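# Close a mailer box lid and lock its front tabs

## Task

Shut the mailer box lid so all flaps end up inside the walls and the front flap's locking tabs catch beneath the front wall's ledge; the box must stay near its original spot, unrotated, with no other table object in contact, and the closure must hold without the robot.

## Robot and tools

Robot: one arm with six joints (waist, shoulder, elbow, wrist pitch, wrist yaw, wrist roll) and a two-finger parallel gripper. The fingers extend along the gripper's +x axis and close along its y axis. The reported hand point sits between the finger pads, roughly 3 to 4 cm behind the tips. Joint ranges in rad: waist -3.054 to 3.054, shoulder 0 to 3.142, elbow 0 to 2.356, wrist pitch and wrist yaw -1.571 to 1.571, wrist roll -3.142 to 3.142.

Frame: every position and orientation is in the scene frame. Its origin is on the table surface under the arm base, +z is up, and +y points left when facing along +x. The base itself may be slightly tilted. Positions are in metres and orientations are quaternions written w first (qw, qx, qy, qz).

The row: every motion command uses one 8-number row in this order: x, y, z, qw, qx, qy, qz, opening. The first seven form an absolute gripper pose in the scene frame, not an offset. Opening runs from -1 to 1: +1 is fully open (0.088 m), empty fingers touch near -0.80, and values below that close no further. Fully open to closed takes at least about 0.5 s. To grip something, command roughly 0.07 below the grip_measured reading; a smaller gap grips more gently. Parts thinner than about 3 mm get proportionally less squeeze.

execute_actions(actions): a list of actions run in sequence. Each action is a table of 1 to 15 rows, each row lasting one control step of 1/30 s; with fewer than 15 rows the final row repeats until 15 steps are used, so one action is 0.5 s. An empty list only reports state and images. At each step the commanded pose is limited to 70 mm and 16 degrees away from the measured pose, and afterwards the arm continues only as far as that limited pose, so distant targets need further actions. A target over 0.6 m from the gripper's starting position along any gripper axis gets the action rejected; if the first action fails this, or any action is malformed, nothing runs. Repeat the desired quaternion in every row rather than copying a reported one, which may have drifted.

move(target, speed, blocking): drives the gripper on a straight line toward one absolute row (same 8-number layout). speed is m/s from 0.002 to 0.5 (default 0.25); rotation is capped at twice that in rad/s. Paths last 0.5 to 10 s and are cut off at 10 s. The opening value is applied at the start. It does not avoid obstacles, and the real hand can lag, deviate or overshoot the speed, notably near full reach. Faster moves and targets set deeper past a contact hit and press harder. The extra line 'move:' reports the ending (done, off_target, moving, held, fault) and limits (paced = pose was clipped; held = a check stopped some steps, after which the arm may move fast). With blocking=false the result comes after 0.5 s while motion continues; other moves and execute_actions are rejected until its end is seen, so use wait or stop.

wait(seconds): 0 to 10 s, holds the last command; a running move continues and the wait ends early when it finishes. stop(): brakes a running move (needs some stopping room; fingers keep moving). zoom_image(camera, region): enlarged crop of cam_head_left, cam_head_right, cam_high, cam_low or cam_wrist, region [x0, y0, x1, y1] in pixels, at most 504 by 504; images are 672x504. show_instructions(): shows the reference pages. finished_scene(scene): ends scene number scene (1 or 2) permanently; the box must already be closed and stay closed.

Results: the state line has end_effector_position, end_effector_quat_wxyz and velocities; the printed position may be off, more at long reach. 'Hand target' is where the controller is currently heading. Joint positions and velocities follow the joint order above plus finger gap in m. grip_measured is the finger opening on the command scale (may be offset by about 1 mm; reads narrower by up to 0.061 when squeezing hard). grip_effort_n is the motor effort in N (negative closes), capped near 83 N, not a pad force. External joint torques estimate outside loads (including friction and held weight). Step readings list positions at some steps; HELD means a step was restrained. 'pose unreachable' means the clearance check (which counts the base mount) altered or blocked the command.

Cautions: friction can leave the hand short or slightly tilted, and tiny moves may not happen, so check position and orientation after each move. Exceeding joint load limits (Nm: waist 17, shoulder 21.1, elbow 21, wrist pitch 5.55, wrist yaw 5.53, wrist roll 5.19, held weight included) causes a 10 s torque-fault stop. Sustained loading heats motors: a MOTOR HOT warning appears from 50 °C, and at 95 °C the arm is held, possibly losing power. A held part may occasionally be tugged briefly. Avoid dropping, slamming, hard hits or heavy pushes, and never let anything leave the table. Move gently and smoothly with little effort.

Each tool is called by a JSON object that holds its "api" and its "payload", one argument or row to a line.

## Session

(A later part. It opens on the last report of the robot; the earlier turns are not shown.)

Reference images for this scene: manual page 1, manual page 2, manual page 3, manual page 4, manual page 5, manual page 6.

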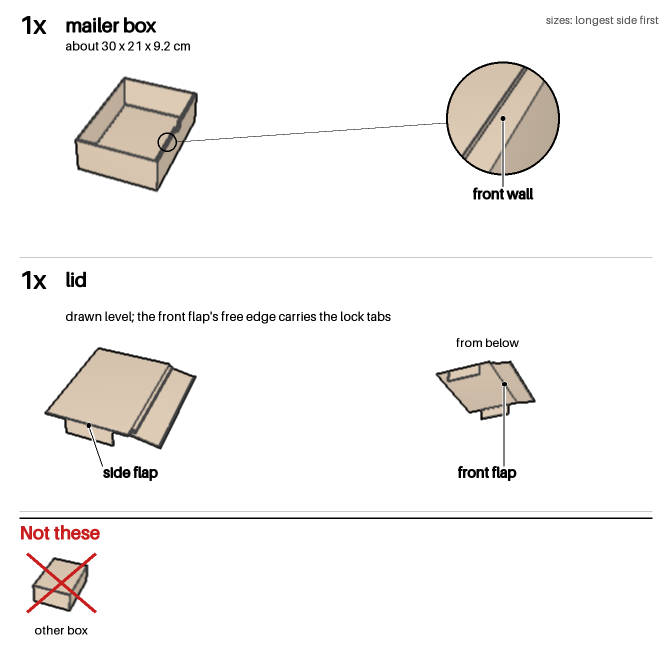

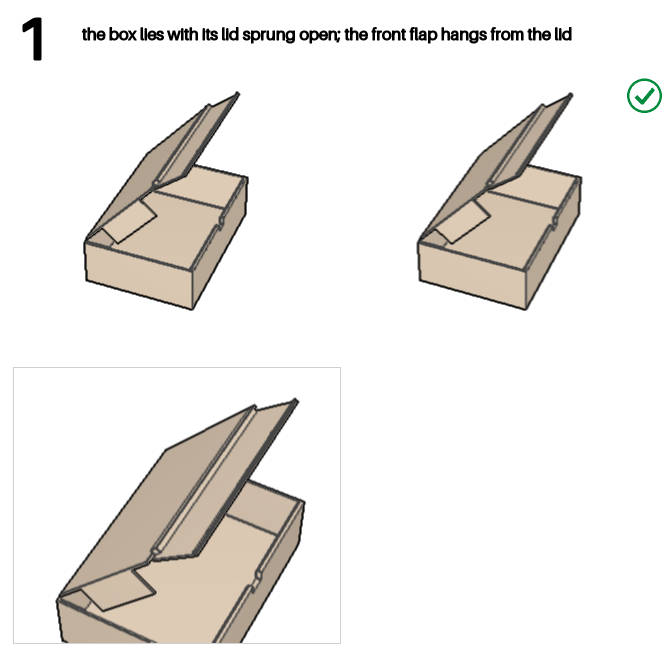

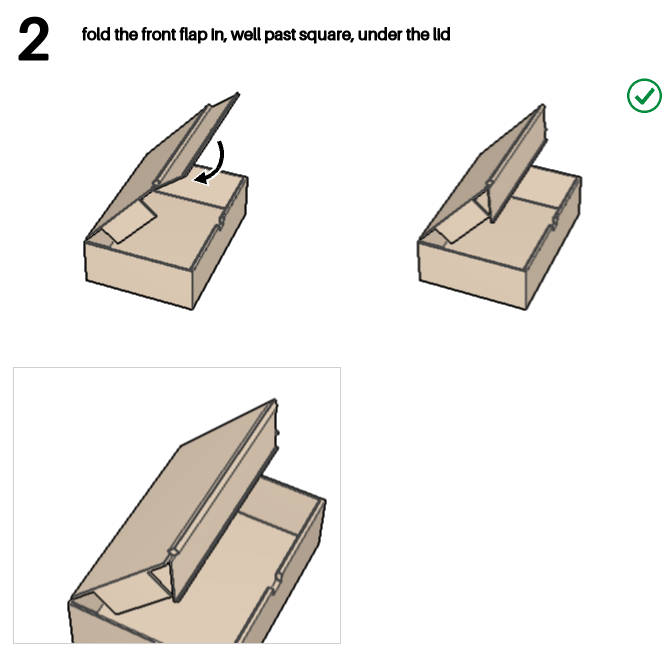

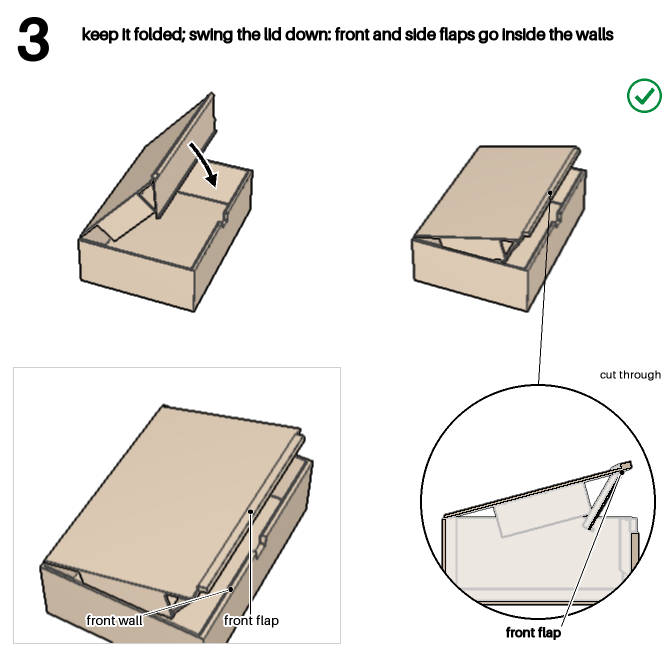

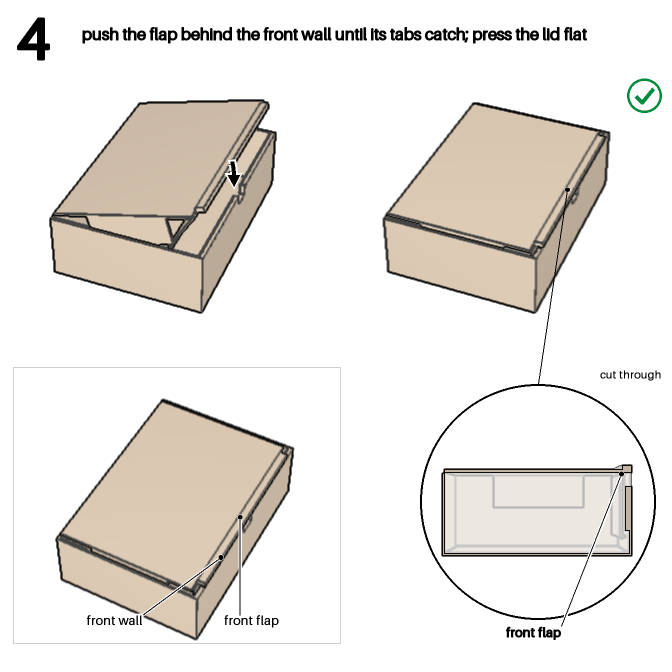

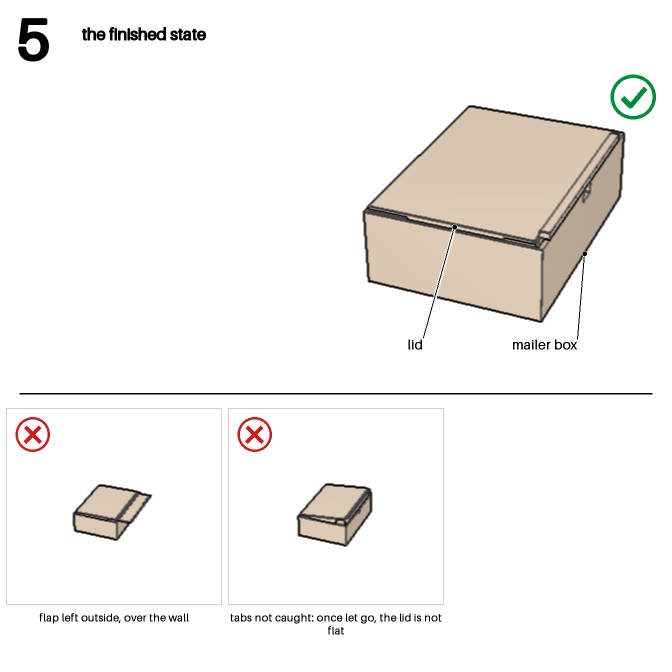

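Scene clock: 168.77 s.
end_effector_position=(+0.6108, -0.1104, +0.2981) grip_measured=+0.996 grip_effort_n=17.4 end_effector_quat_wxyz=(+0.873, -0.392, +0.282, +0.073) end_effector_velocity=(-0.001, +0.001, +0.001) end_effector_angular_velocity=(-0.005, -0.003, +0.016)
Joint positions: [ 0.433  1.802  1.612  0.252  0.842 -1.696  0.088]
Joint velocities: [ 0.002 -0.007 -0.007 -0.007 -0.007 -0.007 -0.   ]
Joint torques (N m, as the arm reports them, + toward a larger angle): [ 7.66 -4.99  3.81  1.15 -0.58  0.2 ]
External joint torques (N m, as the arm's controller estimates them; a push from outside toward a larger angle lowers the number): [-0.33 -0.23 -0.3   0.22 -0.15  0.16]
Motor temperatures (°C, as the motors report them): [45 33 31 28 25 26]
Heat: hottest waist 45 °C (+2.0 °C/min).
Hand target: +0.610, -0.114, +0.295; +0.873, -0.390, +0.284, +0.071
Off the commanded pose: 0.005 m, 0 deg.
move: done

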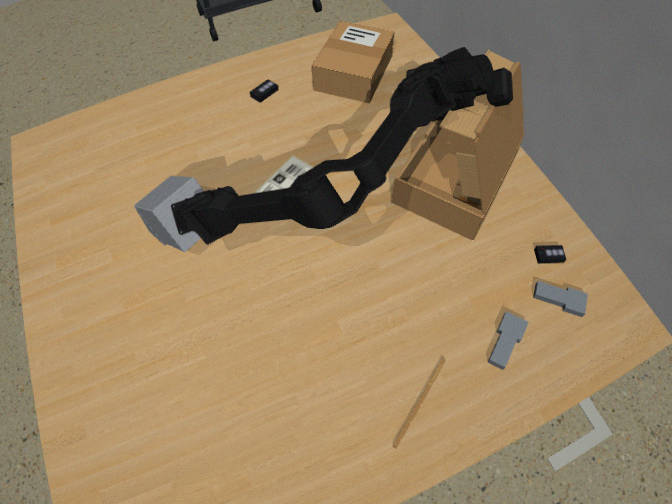

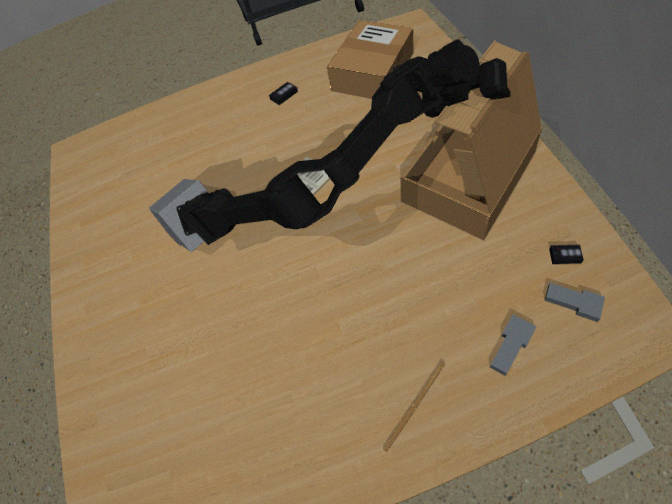

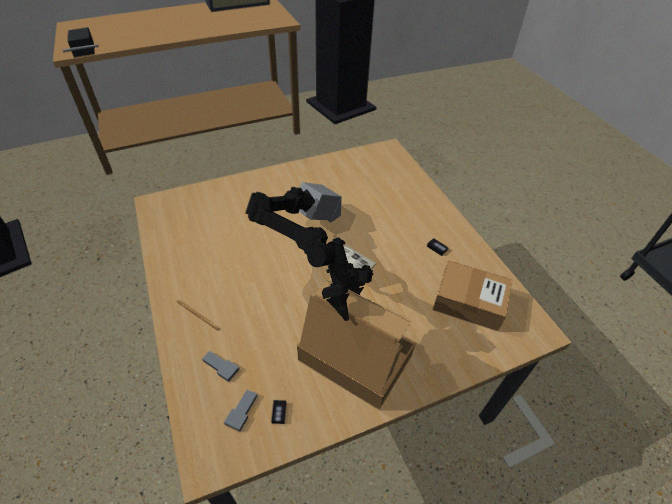

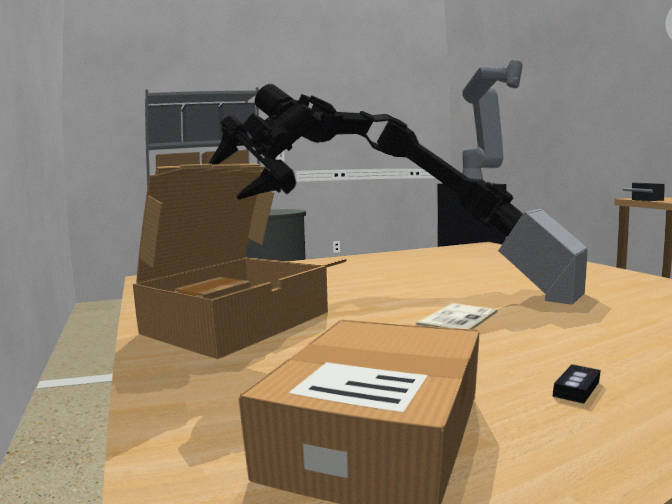

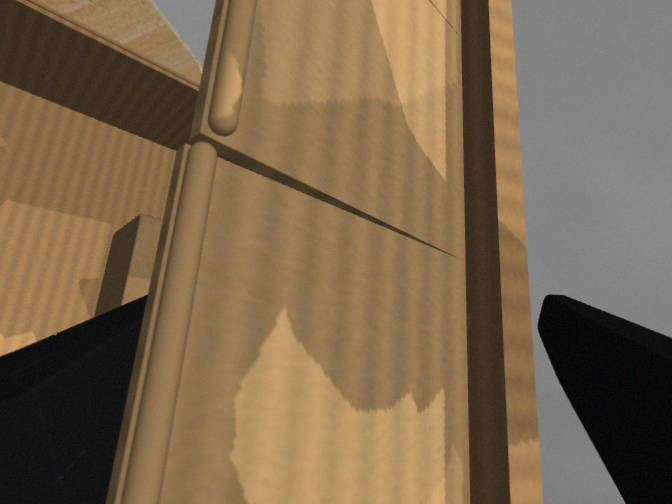

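Working. Continue, more −n so the edge slides toward B.

{"api": "move", "payload": {
  "target": [0.621,-0.136,0.283,0.873,-0.39,0.284,0.071,1],
  "speed": 0.02
}}

{"api": "zoom_image", "payload": {
  "camera": "cam_low",
  "region": [120,80,340,250]
}}

Scene clock: 175.00 s.
end_effector_position=(+0.6201, -0.1298, +0.2841) grip_measured=+0.996 grip_effort_n=17.9 end_effector_quat_wxyz=(+0.872, -0.393, +0.282, +0.075) end_effector_velocity=(-0.000, +0.001, -0.000) end_effector_angular_velocity=(-0.007, +0.003, -0.001)
Joint positions: [ 0.373  1.802  1.654  0.201  0.782 -1.69   0.088]
Joint velocities: [ 0.002  0.002 -0.002  0.007  0.007 -0.007 -0.   ]
Joint torques (N m, as the arm reports them, + toward a larger angle): [ 7.52 -4.88  5.74  0.75 -0.56  0.2 ]
External joint torques (N m, as the arm's controller estimates them; a push from outside toward a larger angle lowers the number): [-0.46  0.08  1.69 -0.18 -0.12  0.16]
Motor temperatures (°C, as the motors report them): [45 33 31 28 25 26]
Heat: hottest waist 45 °C (+2.0 °C/min).
Hand target: +0.621, -0.136, +0.283; +0.873, -0.390, +0.284, +0.071
Off the commanded pose: 0.006 m, 1 deg.
move: done

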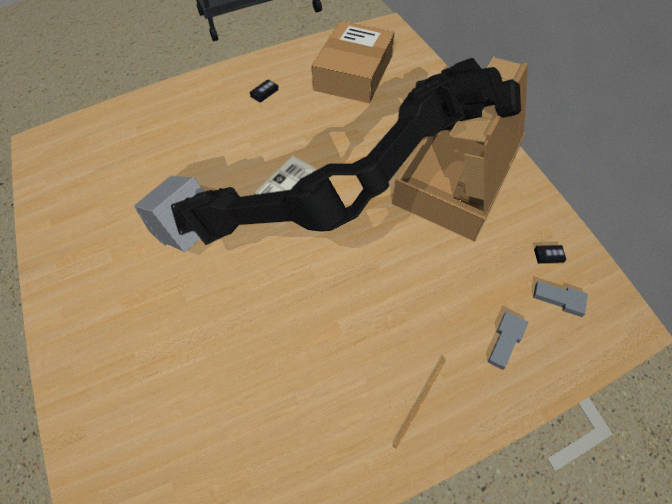

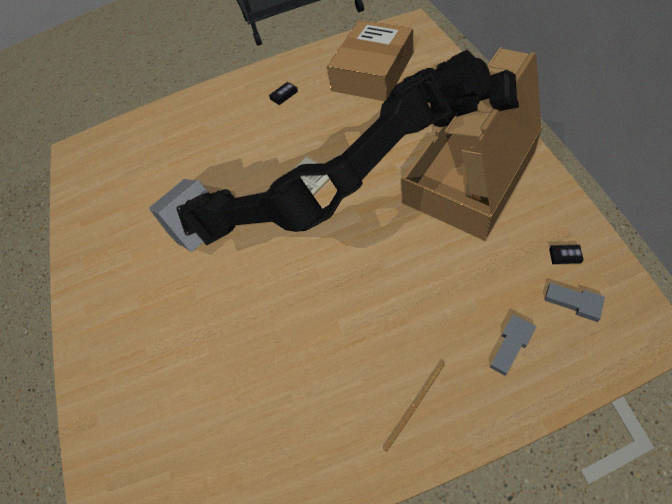

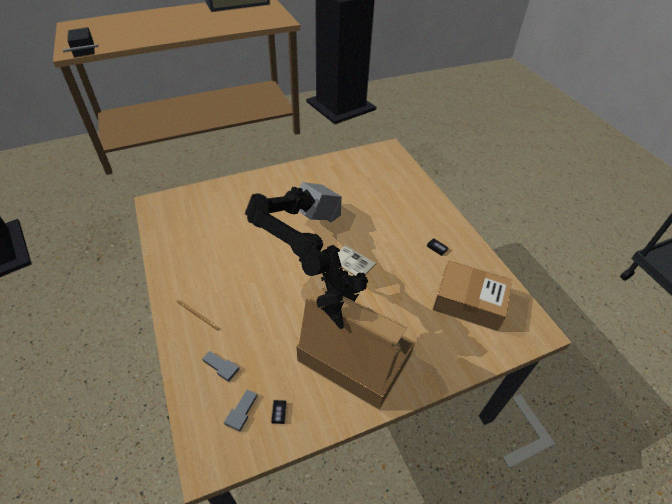

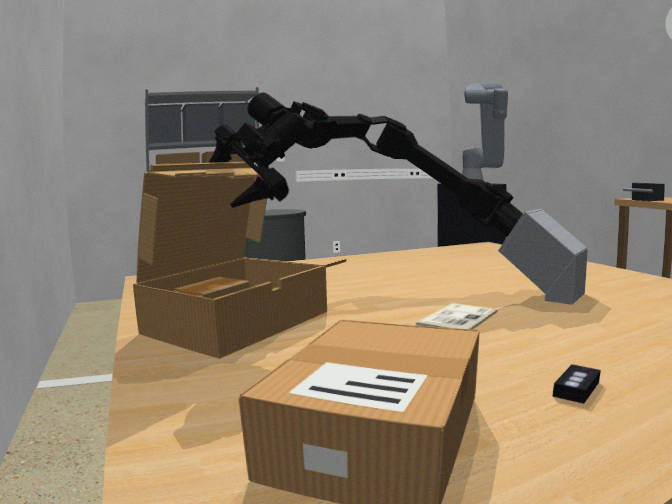

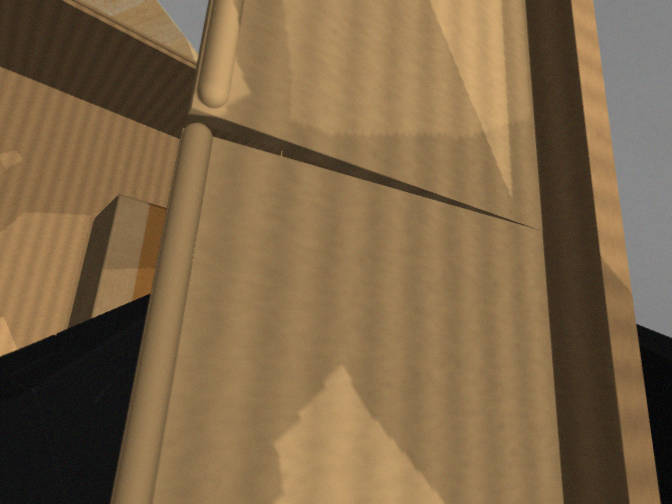

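Region (120, 80, 340, 250) of cam_low's 672x504 image, scaled by 2.291, with more detail than that image has; it fills the top 389 rows of this view, and the rest is white.

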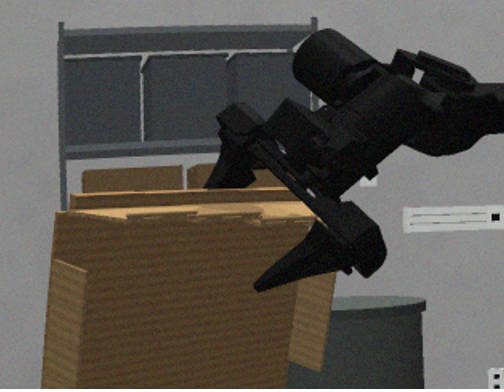

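{"api": "move", "payload": {
  "target": [0.60,-0.05,0.36,0.873,-0.39,0.284,0.071,1],
  "speed": 0.05
}}

{"api": "move", "payload": {
  "target": [0.59,-0.005,0.335,0.873,-0.39,0.284,0.071,-0.72],
  "speed": 0.05
}}

Scene clock: 199.90 s.
end_effector_position=(+0.5993, -0.0511, +0.3608) grip_measured=+0.996 grip_effort_n=17.9 end_effector_quat_wxyz=(+0.874, -0.389, +0.281, +0.072) end_effector_velocity=(+0.002, -0.002, +0.001) end_effector_angular_velocity=(+0.001, -0.008, -0.003)
Joint positions: [ 0.629  1.914  1.702  0.295  1.036 -1.715  0.088]
Joint velocities: [-0.002  0.002  0.007  0.007 -0.007 -0.007 -0.   ]
Joint torques (N m, as the arm reports them, + toward a larger angle): [ 8.81 -2.69  5.56  1.04 -0.24 -0.06]
External joint torques (N m, as the arm's controller estimates them; a push from outside toward a larger angle lowers the number): [ 0.42  1.23  1.58  0.21  0.19 -0.11]
Motor temperatures (°C, as the motors report them): [45 33 32 28 25 26]
Heat: hottest waist 45 °C (+0.0 °C/min).
Hand target: +0.600, -0.050, +0.360; +0.873, -0.390, +0.284, +0.071
Off the commanded pose: 0.002 m, 0 deg.
move: done

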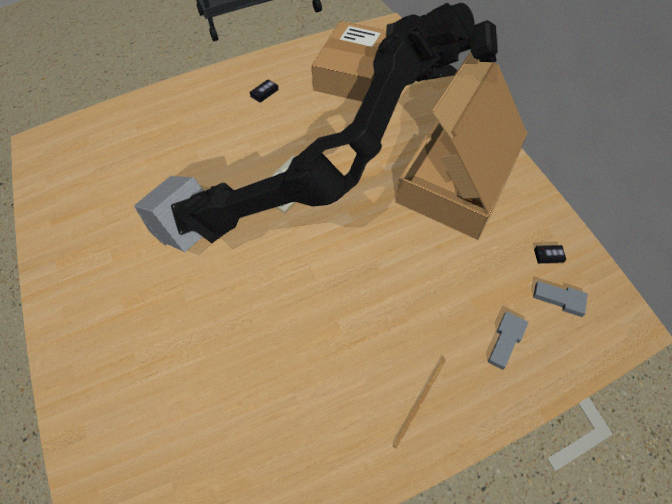

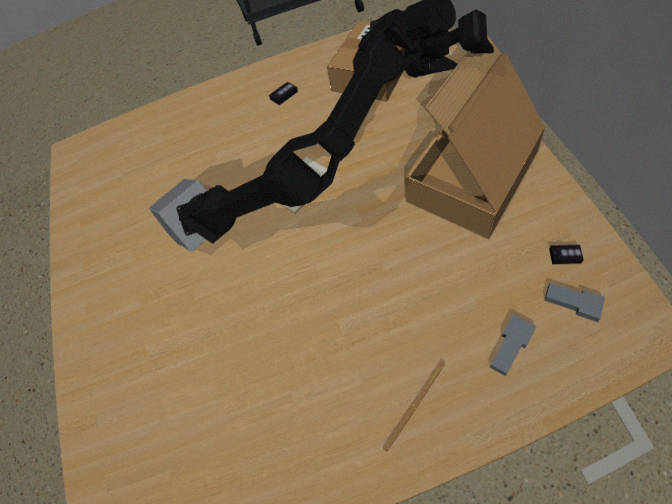

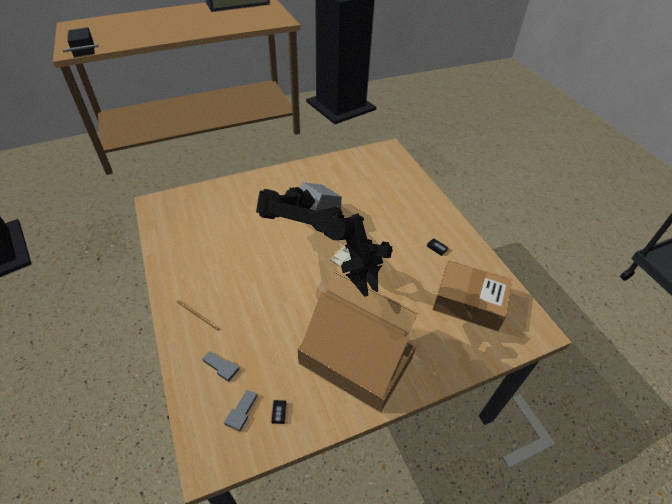

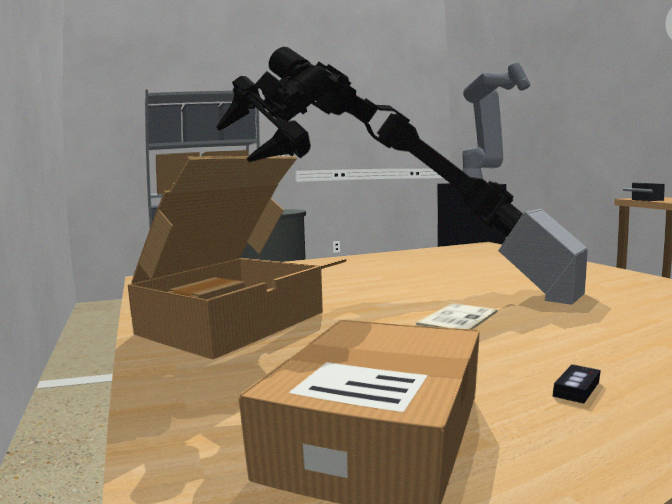

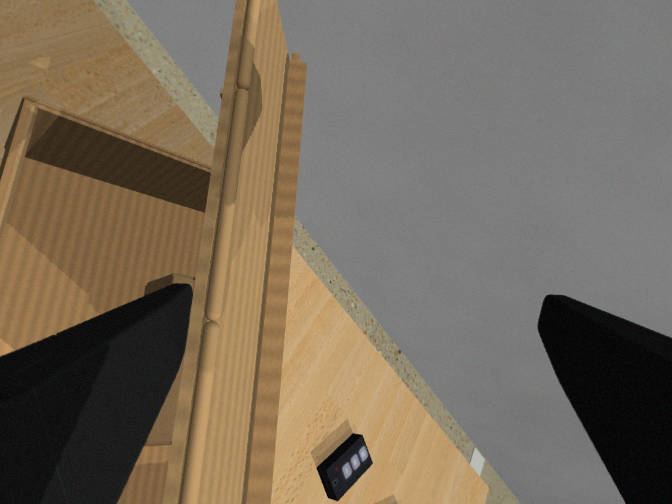

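Scene clock: 201.33 s.
end_effector_position=(+0.5915, -0.0107, +0.3396) grip_measured=-0.718 grip_effort_n=-10.9 end_effector_quat_wxyz=(+0.877, -0.384, +0.281, +0.066) end_effector_velocity=(+0.000, -0.002, -0.001) end_effector_angular_velocity=(-0.001, +0.002, -0.015)
Joint positions: [ 0.636  1.97   1.593  0.475  1.043 -1.715  0.004]
Joint velocities: [-0.002  0.002 -0.002  0.022  0.007 -0.007  0.   ]
Joint torques (N m, as the arm reports them, + toward a larger angle): [ 9.05 -2.98  3.9   0.98 -0.25 -0.08]
External joint torques (N m, as the arm's controller estimates them; a push from outside toward a larger angle lowers the number): [ 0.35  1.26 -0.19  0.17  0.2  -0.12]
Motor temperatures (°C, as the motors report them): [45 33 31 28 25 26]
Heat: hottest waist 45 °C (+0.0 °C/min).
Hand target: +0.590, -0.005, +0.335; +0.873, -0.390, +0.284, +0.071
Off the commanded pose: 0.007 m, 1 deg.
move: done

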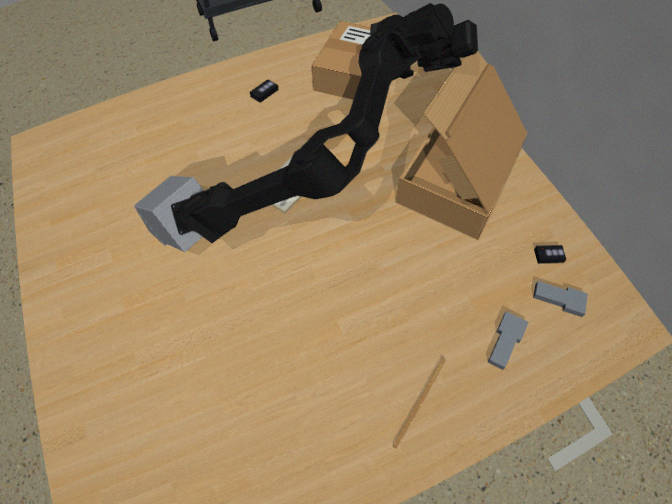

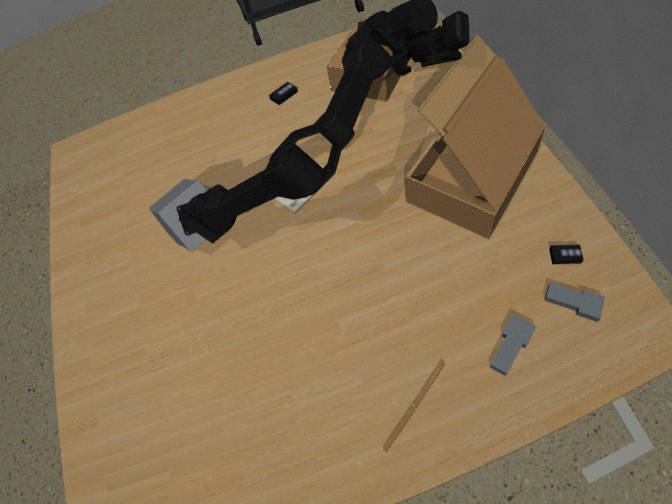

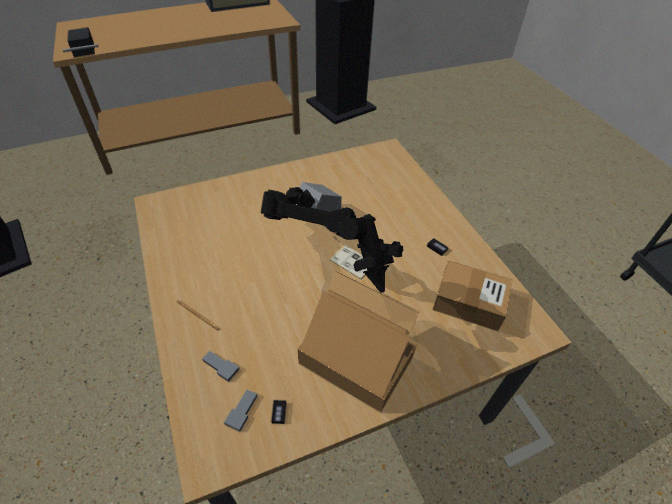

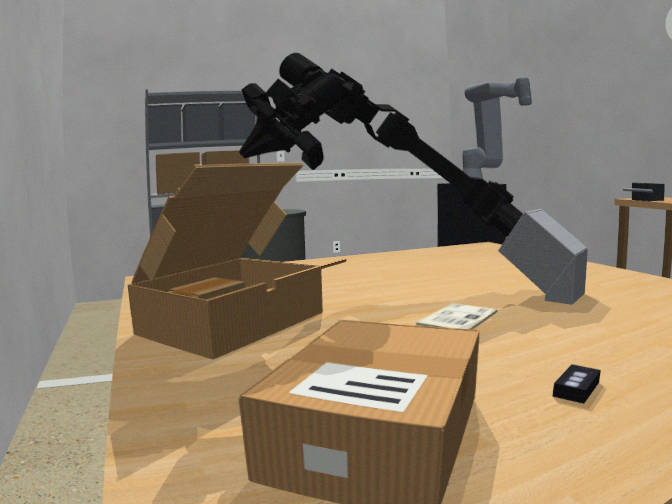

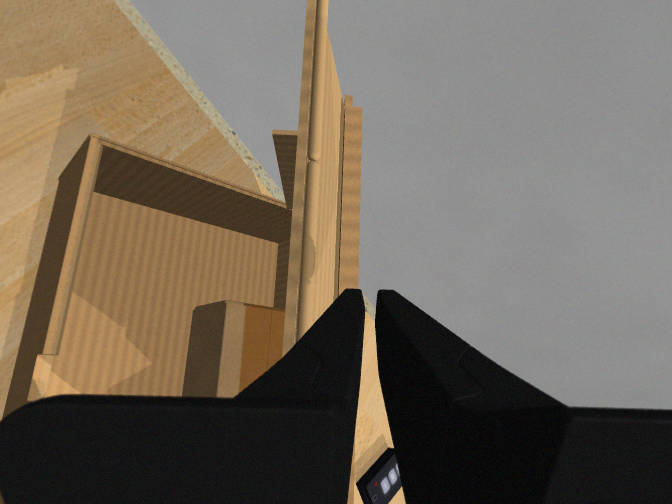

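{"api": "move", "payload": {
  "target": [0.58,-0.004,0.315,0.873,-0.39,0.284,0.071,-0.72],
  "speed": 0.03
}}

Scene clock: 205.40 s.
end_effector_position=(+0.5802, -0.0002, +0.3182) grip_measured=-0.718 grip_effort_n=-11.4 end_effector_quat_wxyz=(+0.873, -0.391, +0.282, +0.073) end_effector_velocity=(-0.001, -0.004, +0.004) end_effector_angular_velocity=(+0.002, -0.012, -0.000)
Joint positions: [ 0.618  1.954  1.484  0.548  1.027 -1.716  0.004]
Joint velocities: [ 0.002 -0.017 -0.012  0.007 -0.007 -0.007 -0.   ]
Joint torques (N m, as the arm reports them, + toward a larger angle): [ 8.27 -4.71  3.97  1.03 -0.52  0.08]
External joint torques (N m, as the arm's controller estimates them; a push from outside toward a larger angle lowers the number): [-0.32 -0.2  -0.3   0.17 -0.08  0.03]
Motor temperatures (°C, as the motors report them): [46 33 31 29 25 26]
Heat: hottest waist 46 °C (+1.0 °C/min).
Hand target: +0.580, -0.004, +0.315; +0.873, -0.390, +0.284, +0.071
Off the commanded pose: 0.005 m, 0 deg.
move: done

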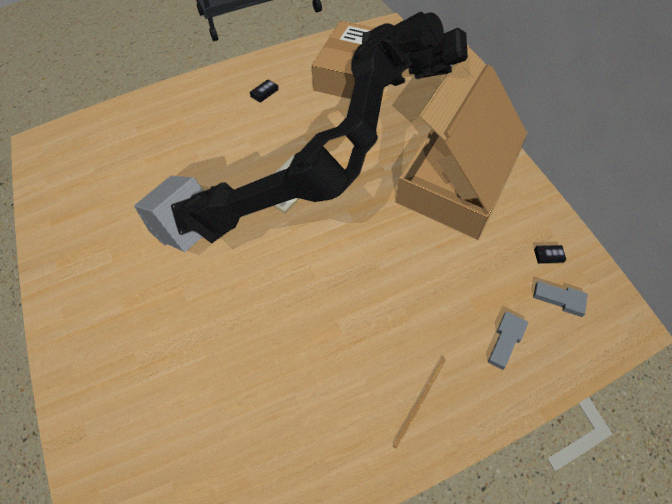

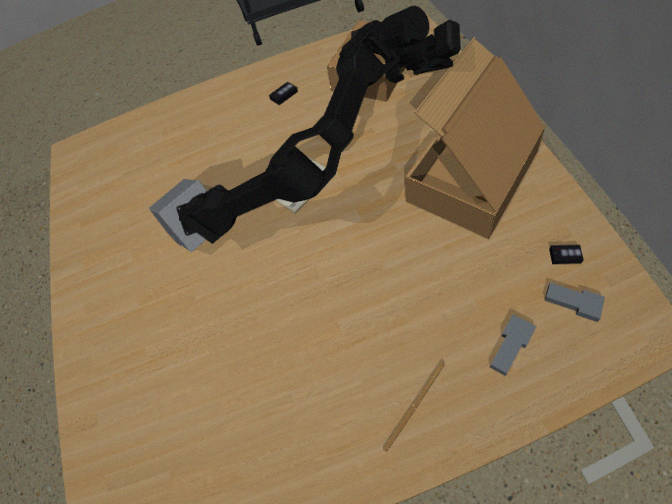

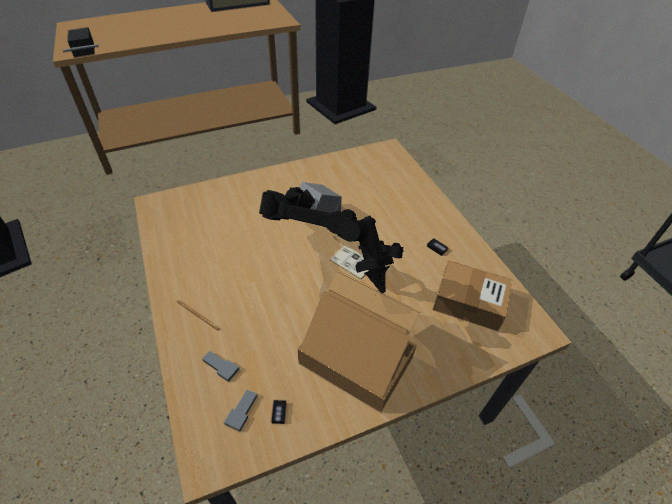

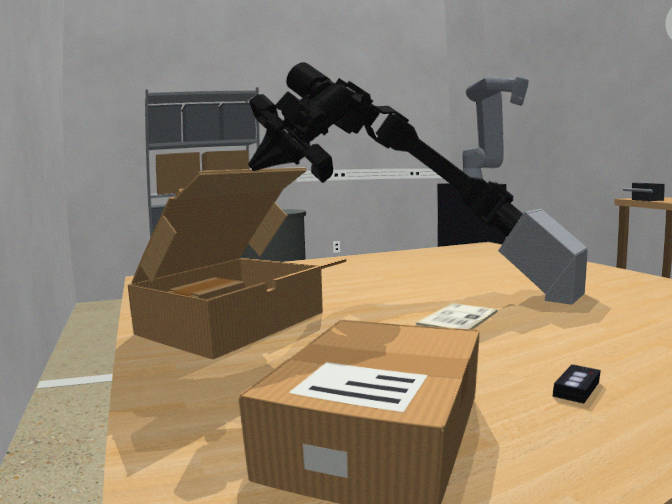

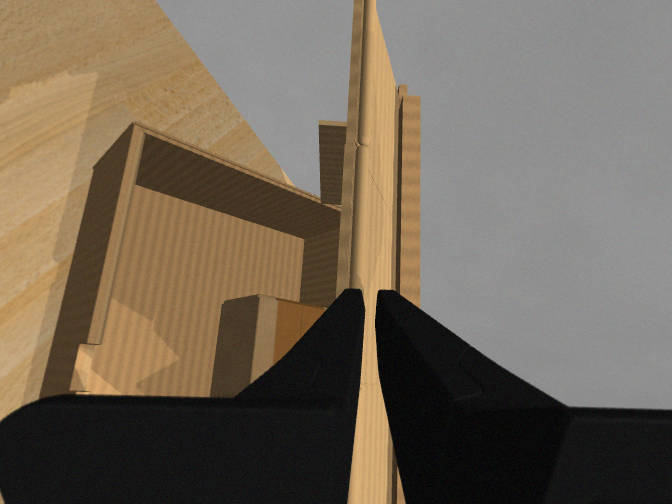

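{"api": "move", "payload": {
  "target": [0.586,-0.016,0.297,0.873,-0.39,0.284,0.071,-0.72],
  "speed": 0.02
}}

Scene clock: 210.40 s.
end_effector_position=(+0.5864, -0.0122, +0.3008) grip_measured=-0.718 grip_effort_n=-10.9 end_effector_quat_wxyz=(+0.874, -0.391, +0.281, +0.072) end_effector_velocity=(-0.001, +0.001, +0.001) end_effector_angular_velocity=(+0.002, -0.001, +0.015)
Joint positions: [ 0.568  1.936  1.463  0.549  0.975 -1.711  0.004]
Joint velocities: [ 0.002 -0.007 -0.002 -0.022 -0.007  0.007 -0.   ]
Joint torques (N m, as the arm reports them, + toward a larger angle): [ 8.09 -4.85  3.92  0.85 -0.5   0.22]
External joint torques (N m, as the arm's controller estimates them; a push from outside toward a larger angle lowers the number): [-0.46 -0.23 -0.26 -0.01 -0.06  0.17]
Motor temperatures (°C, as the motors report them): [46 33 31 29 25 26]
Heat: hottest waist 46 °C (+1.0 °C/min).
Hand target: +0.586, -0.016, +0.297; +0.873, -0.390, +0.284, +0.071
Off the commanded pose: 0.005 m, 0 deg.
move: done

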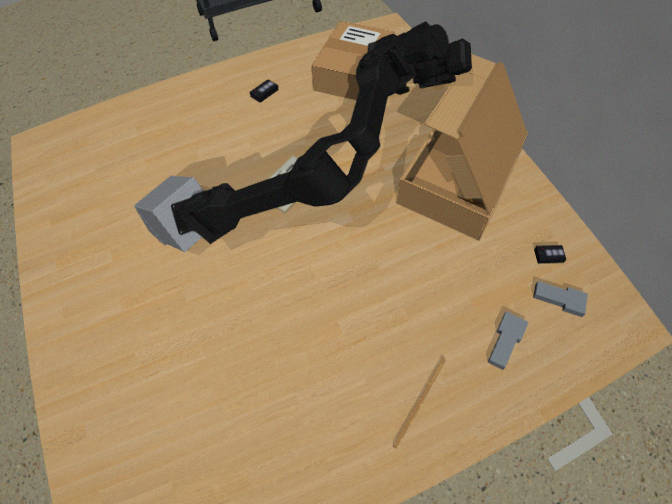

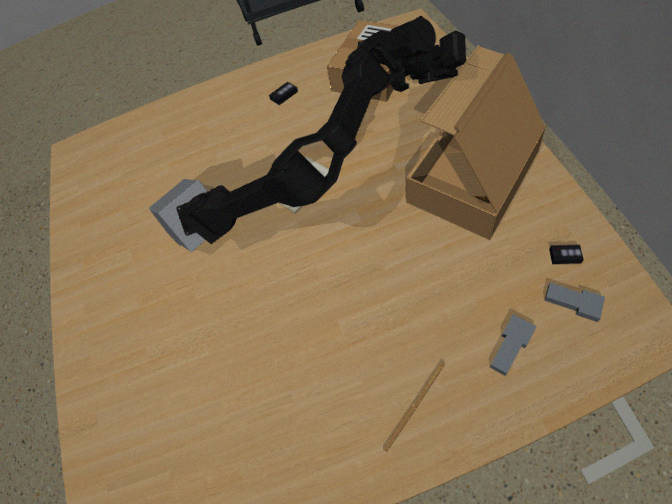

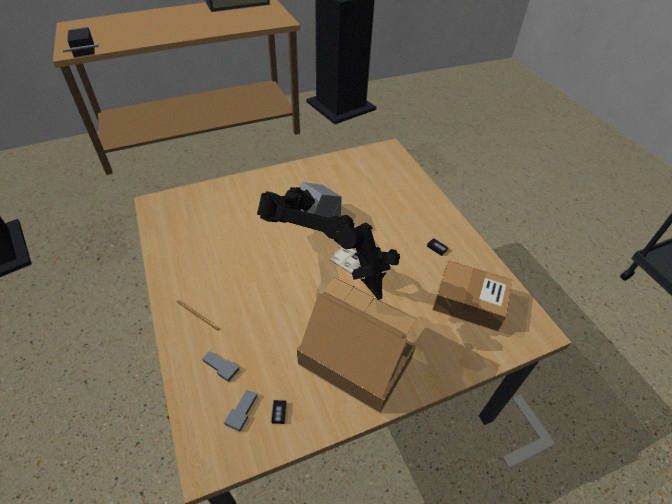

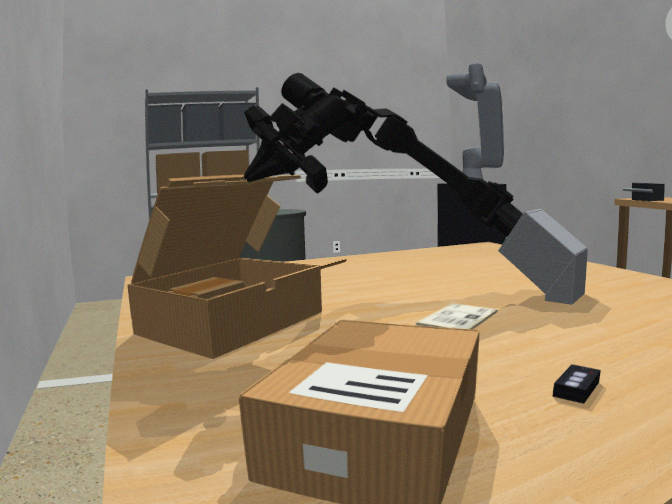

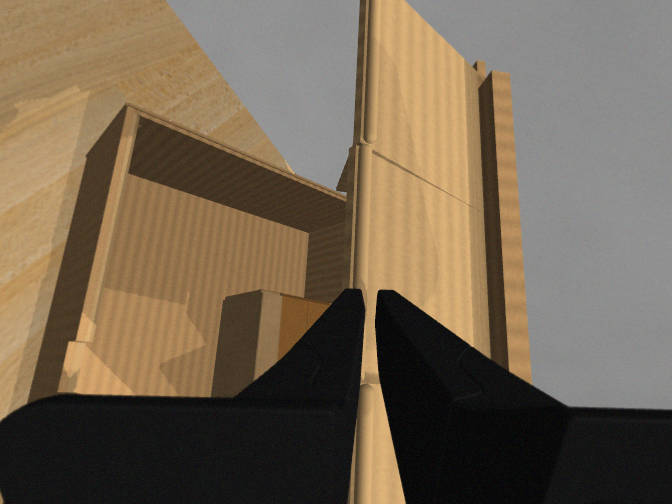

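{"api": "execute_actions", "payload": {
  "actions": [
    [[0.589,-0.022,0.300,0.873,-0.39,0.284,0.071,-0.72]],
    [[0.592,-0.028,0.305,0.873,-0.39,0.284,0.071,-0.55]],
    [[0.595,-0.034,0.309,0.873,-0.39,0.284,0.071,-0.35]],
    [[0.598,-0.040,0.314,0.873,-0.39,0.284,0.071,-0.15]],
    [[0.601,-0.046,0.318,0.873,-0.39,0.284,0.071,0.05]]
  ]
}}

Scene clock: 217.67 s.
end_effector_position=(+0.5990, -0.0391, +0.3190) grip_measured=+0.043 grip_effort_n=17.4 end_effector_quat_wxyz=(+0.872, -0.394, +0.281, +0.076) end_effector_velocity=(-0.001, -0.001, -0.002) end_effector_angular_velocity=(-0.016, +0.015, +0.012)
Joint positions: [ 0.563  1.911  1.575  0.402  0.969 -1.711  0.041]
Joint velocities: [-0.002 -0.002  0.002 -0.022  0.007 -0.007  0.001]
Joint torques (N m, as the arm reports them, + toward a larger angle): [ 8.2  -4.52  5.91  0.7  -0.52  0.22]
External joint torques (N m, as the arm's controller estimates them; a push from outside toward a larger angle lowers the number): [-0.18 -0.01  1.74 -0.18 -0.1   0.18]
External joint torques at the end of the 1st action: [-0.26 -0.12  1.64 -0.16 -0.06  0.17]
External joint torques at the end of the 2nd action: [-0.3  -0.1   1.66 -0.11 -0.05  0.13]
External joint torques at the end of the 3rd action: [-0.33  0.02  1.77 -0.17 -0.06  0.17]
External joint torques at the end of the 4th action: [-0.32 -0.04  1.72 -0.15 -0.04  0.14]
Motor temperatures (°C, as the motors report them): [46 33 31 29 25 26]
Heat: hottest waist 46 °C (+1.0 °C/min).
Hand target: +0.601, -0.046, +0.318; +0.873, -0.390, +0.284, +0.071
Off the commanded pose: 0.007 m, 1 deg.
Step readings (end_effector_position; steps 1 to 15: 1st action; 16 to 30: 2nd action; 31 to 45: 3rd action; 46 to 60: 4th action; 61 to 75: 5th action):
0: (+0.5864, -0.0122, +0.3009)
1: (+0.5864, -0.0123, +0.3008)
2: (+0.5863, -0.0122, +0.3005)
4: (+0.5861, -0.0126, +0.3002)
8: (+0.5865, -0.0140, +0.3000)
15: (+0.5868, -0.0145, +0.3005)
16: (+0.5870, -0.0149, +0.3008)
17: (+0.5874, -0.0153, +0.3012)
19: (+0.5883, -0.0167, +0.3024)
23: (+0.5897, -0.0207, +0.3053)
30: (+0.5900, -0.0214, +0.3059)
31: (+0.5902, -0.0217, +0.3061)
32: (+0.5906, -0.0222, +0.3064)
34: (+0.5915, -0.0237, +0.3074)
38: (+0.5927, -0.0268, +0.3097)
45: (+0.5929, -0.0272, +0.3098)
46: (+0.5932, -0.0274, +0.3100)
47: (+0.5937, -0.0280, +0.3106)
49: (+0.5946, -0.0295, +0.3119)
53: (+0.5959, -0.0331, +0.3145)
60: (+0.5961, -0.0334, +0.3148)
61: (+0.5963, -0.0336, +0.3150)
62: (+0.5967, -0.0341, +0.3155)
64: (+0.5976, -0.0355, +0.3165)
68: (+0.5989, -0.0387, +0.3189)
75: end_effector_position above

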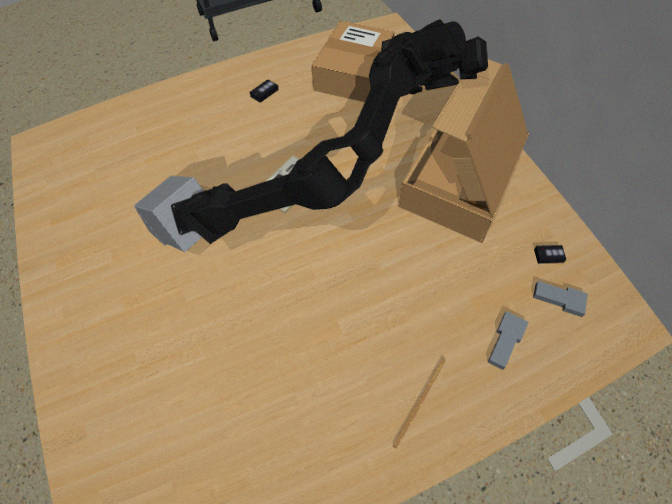

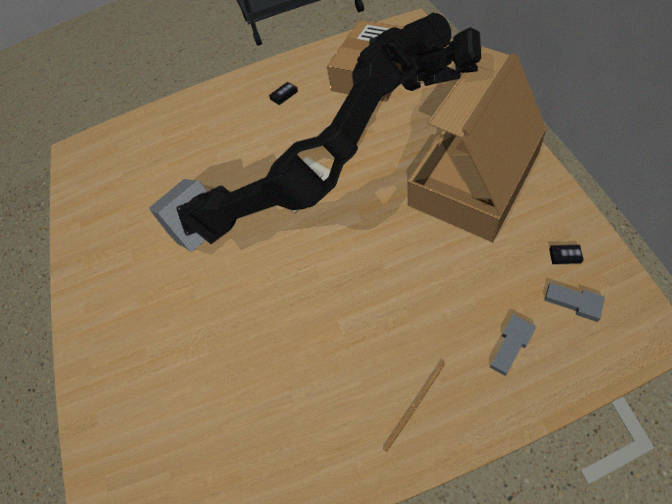

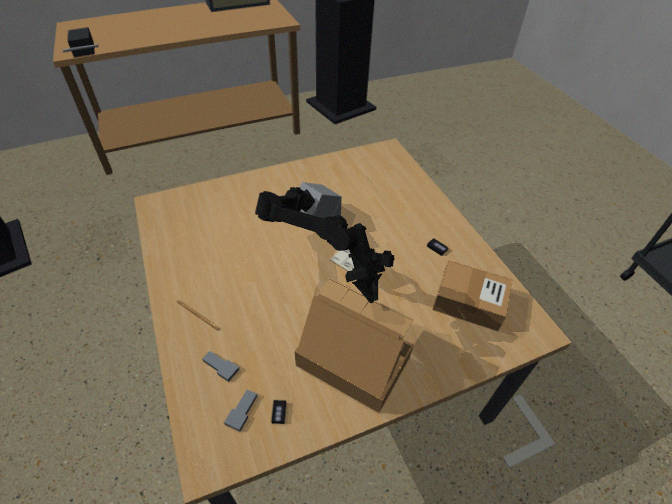

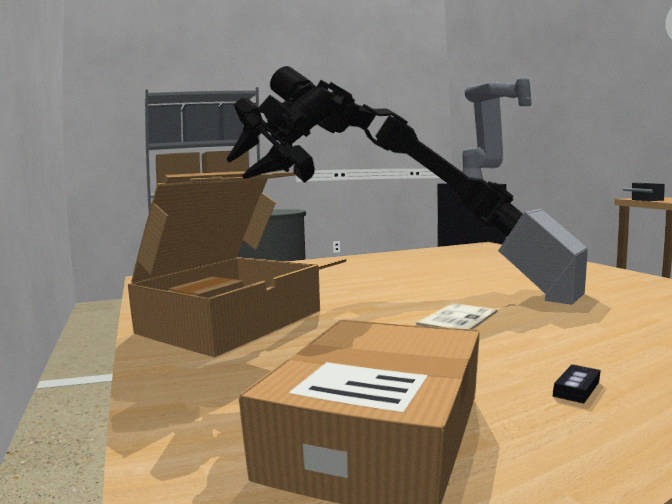

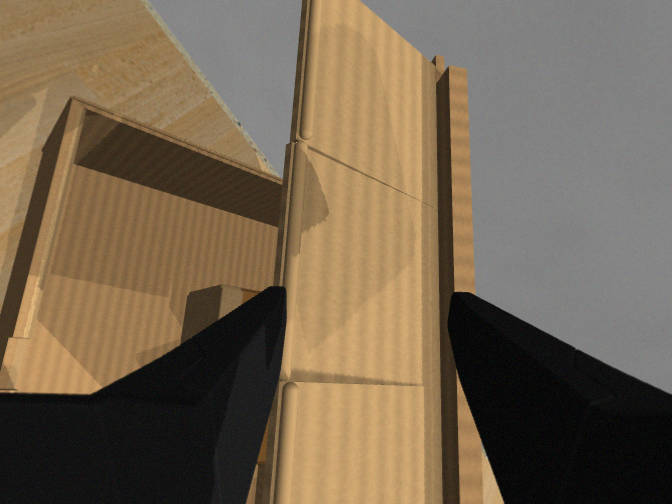

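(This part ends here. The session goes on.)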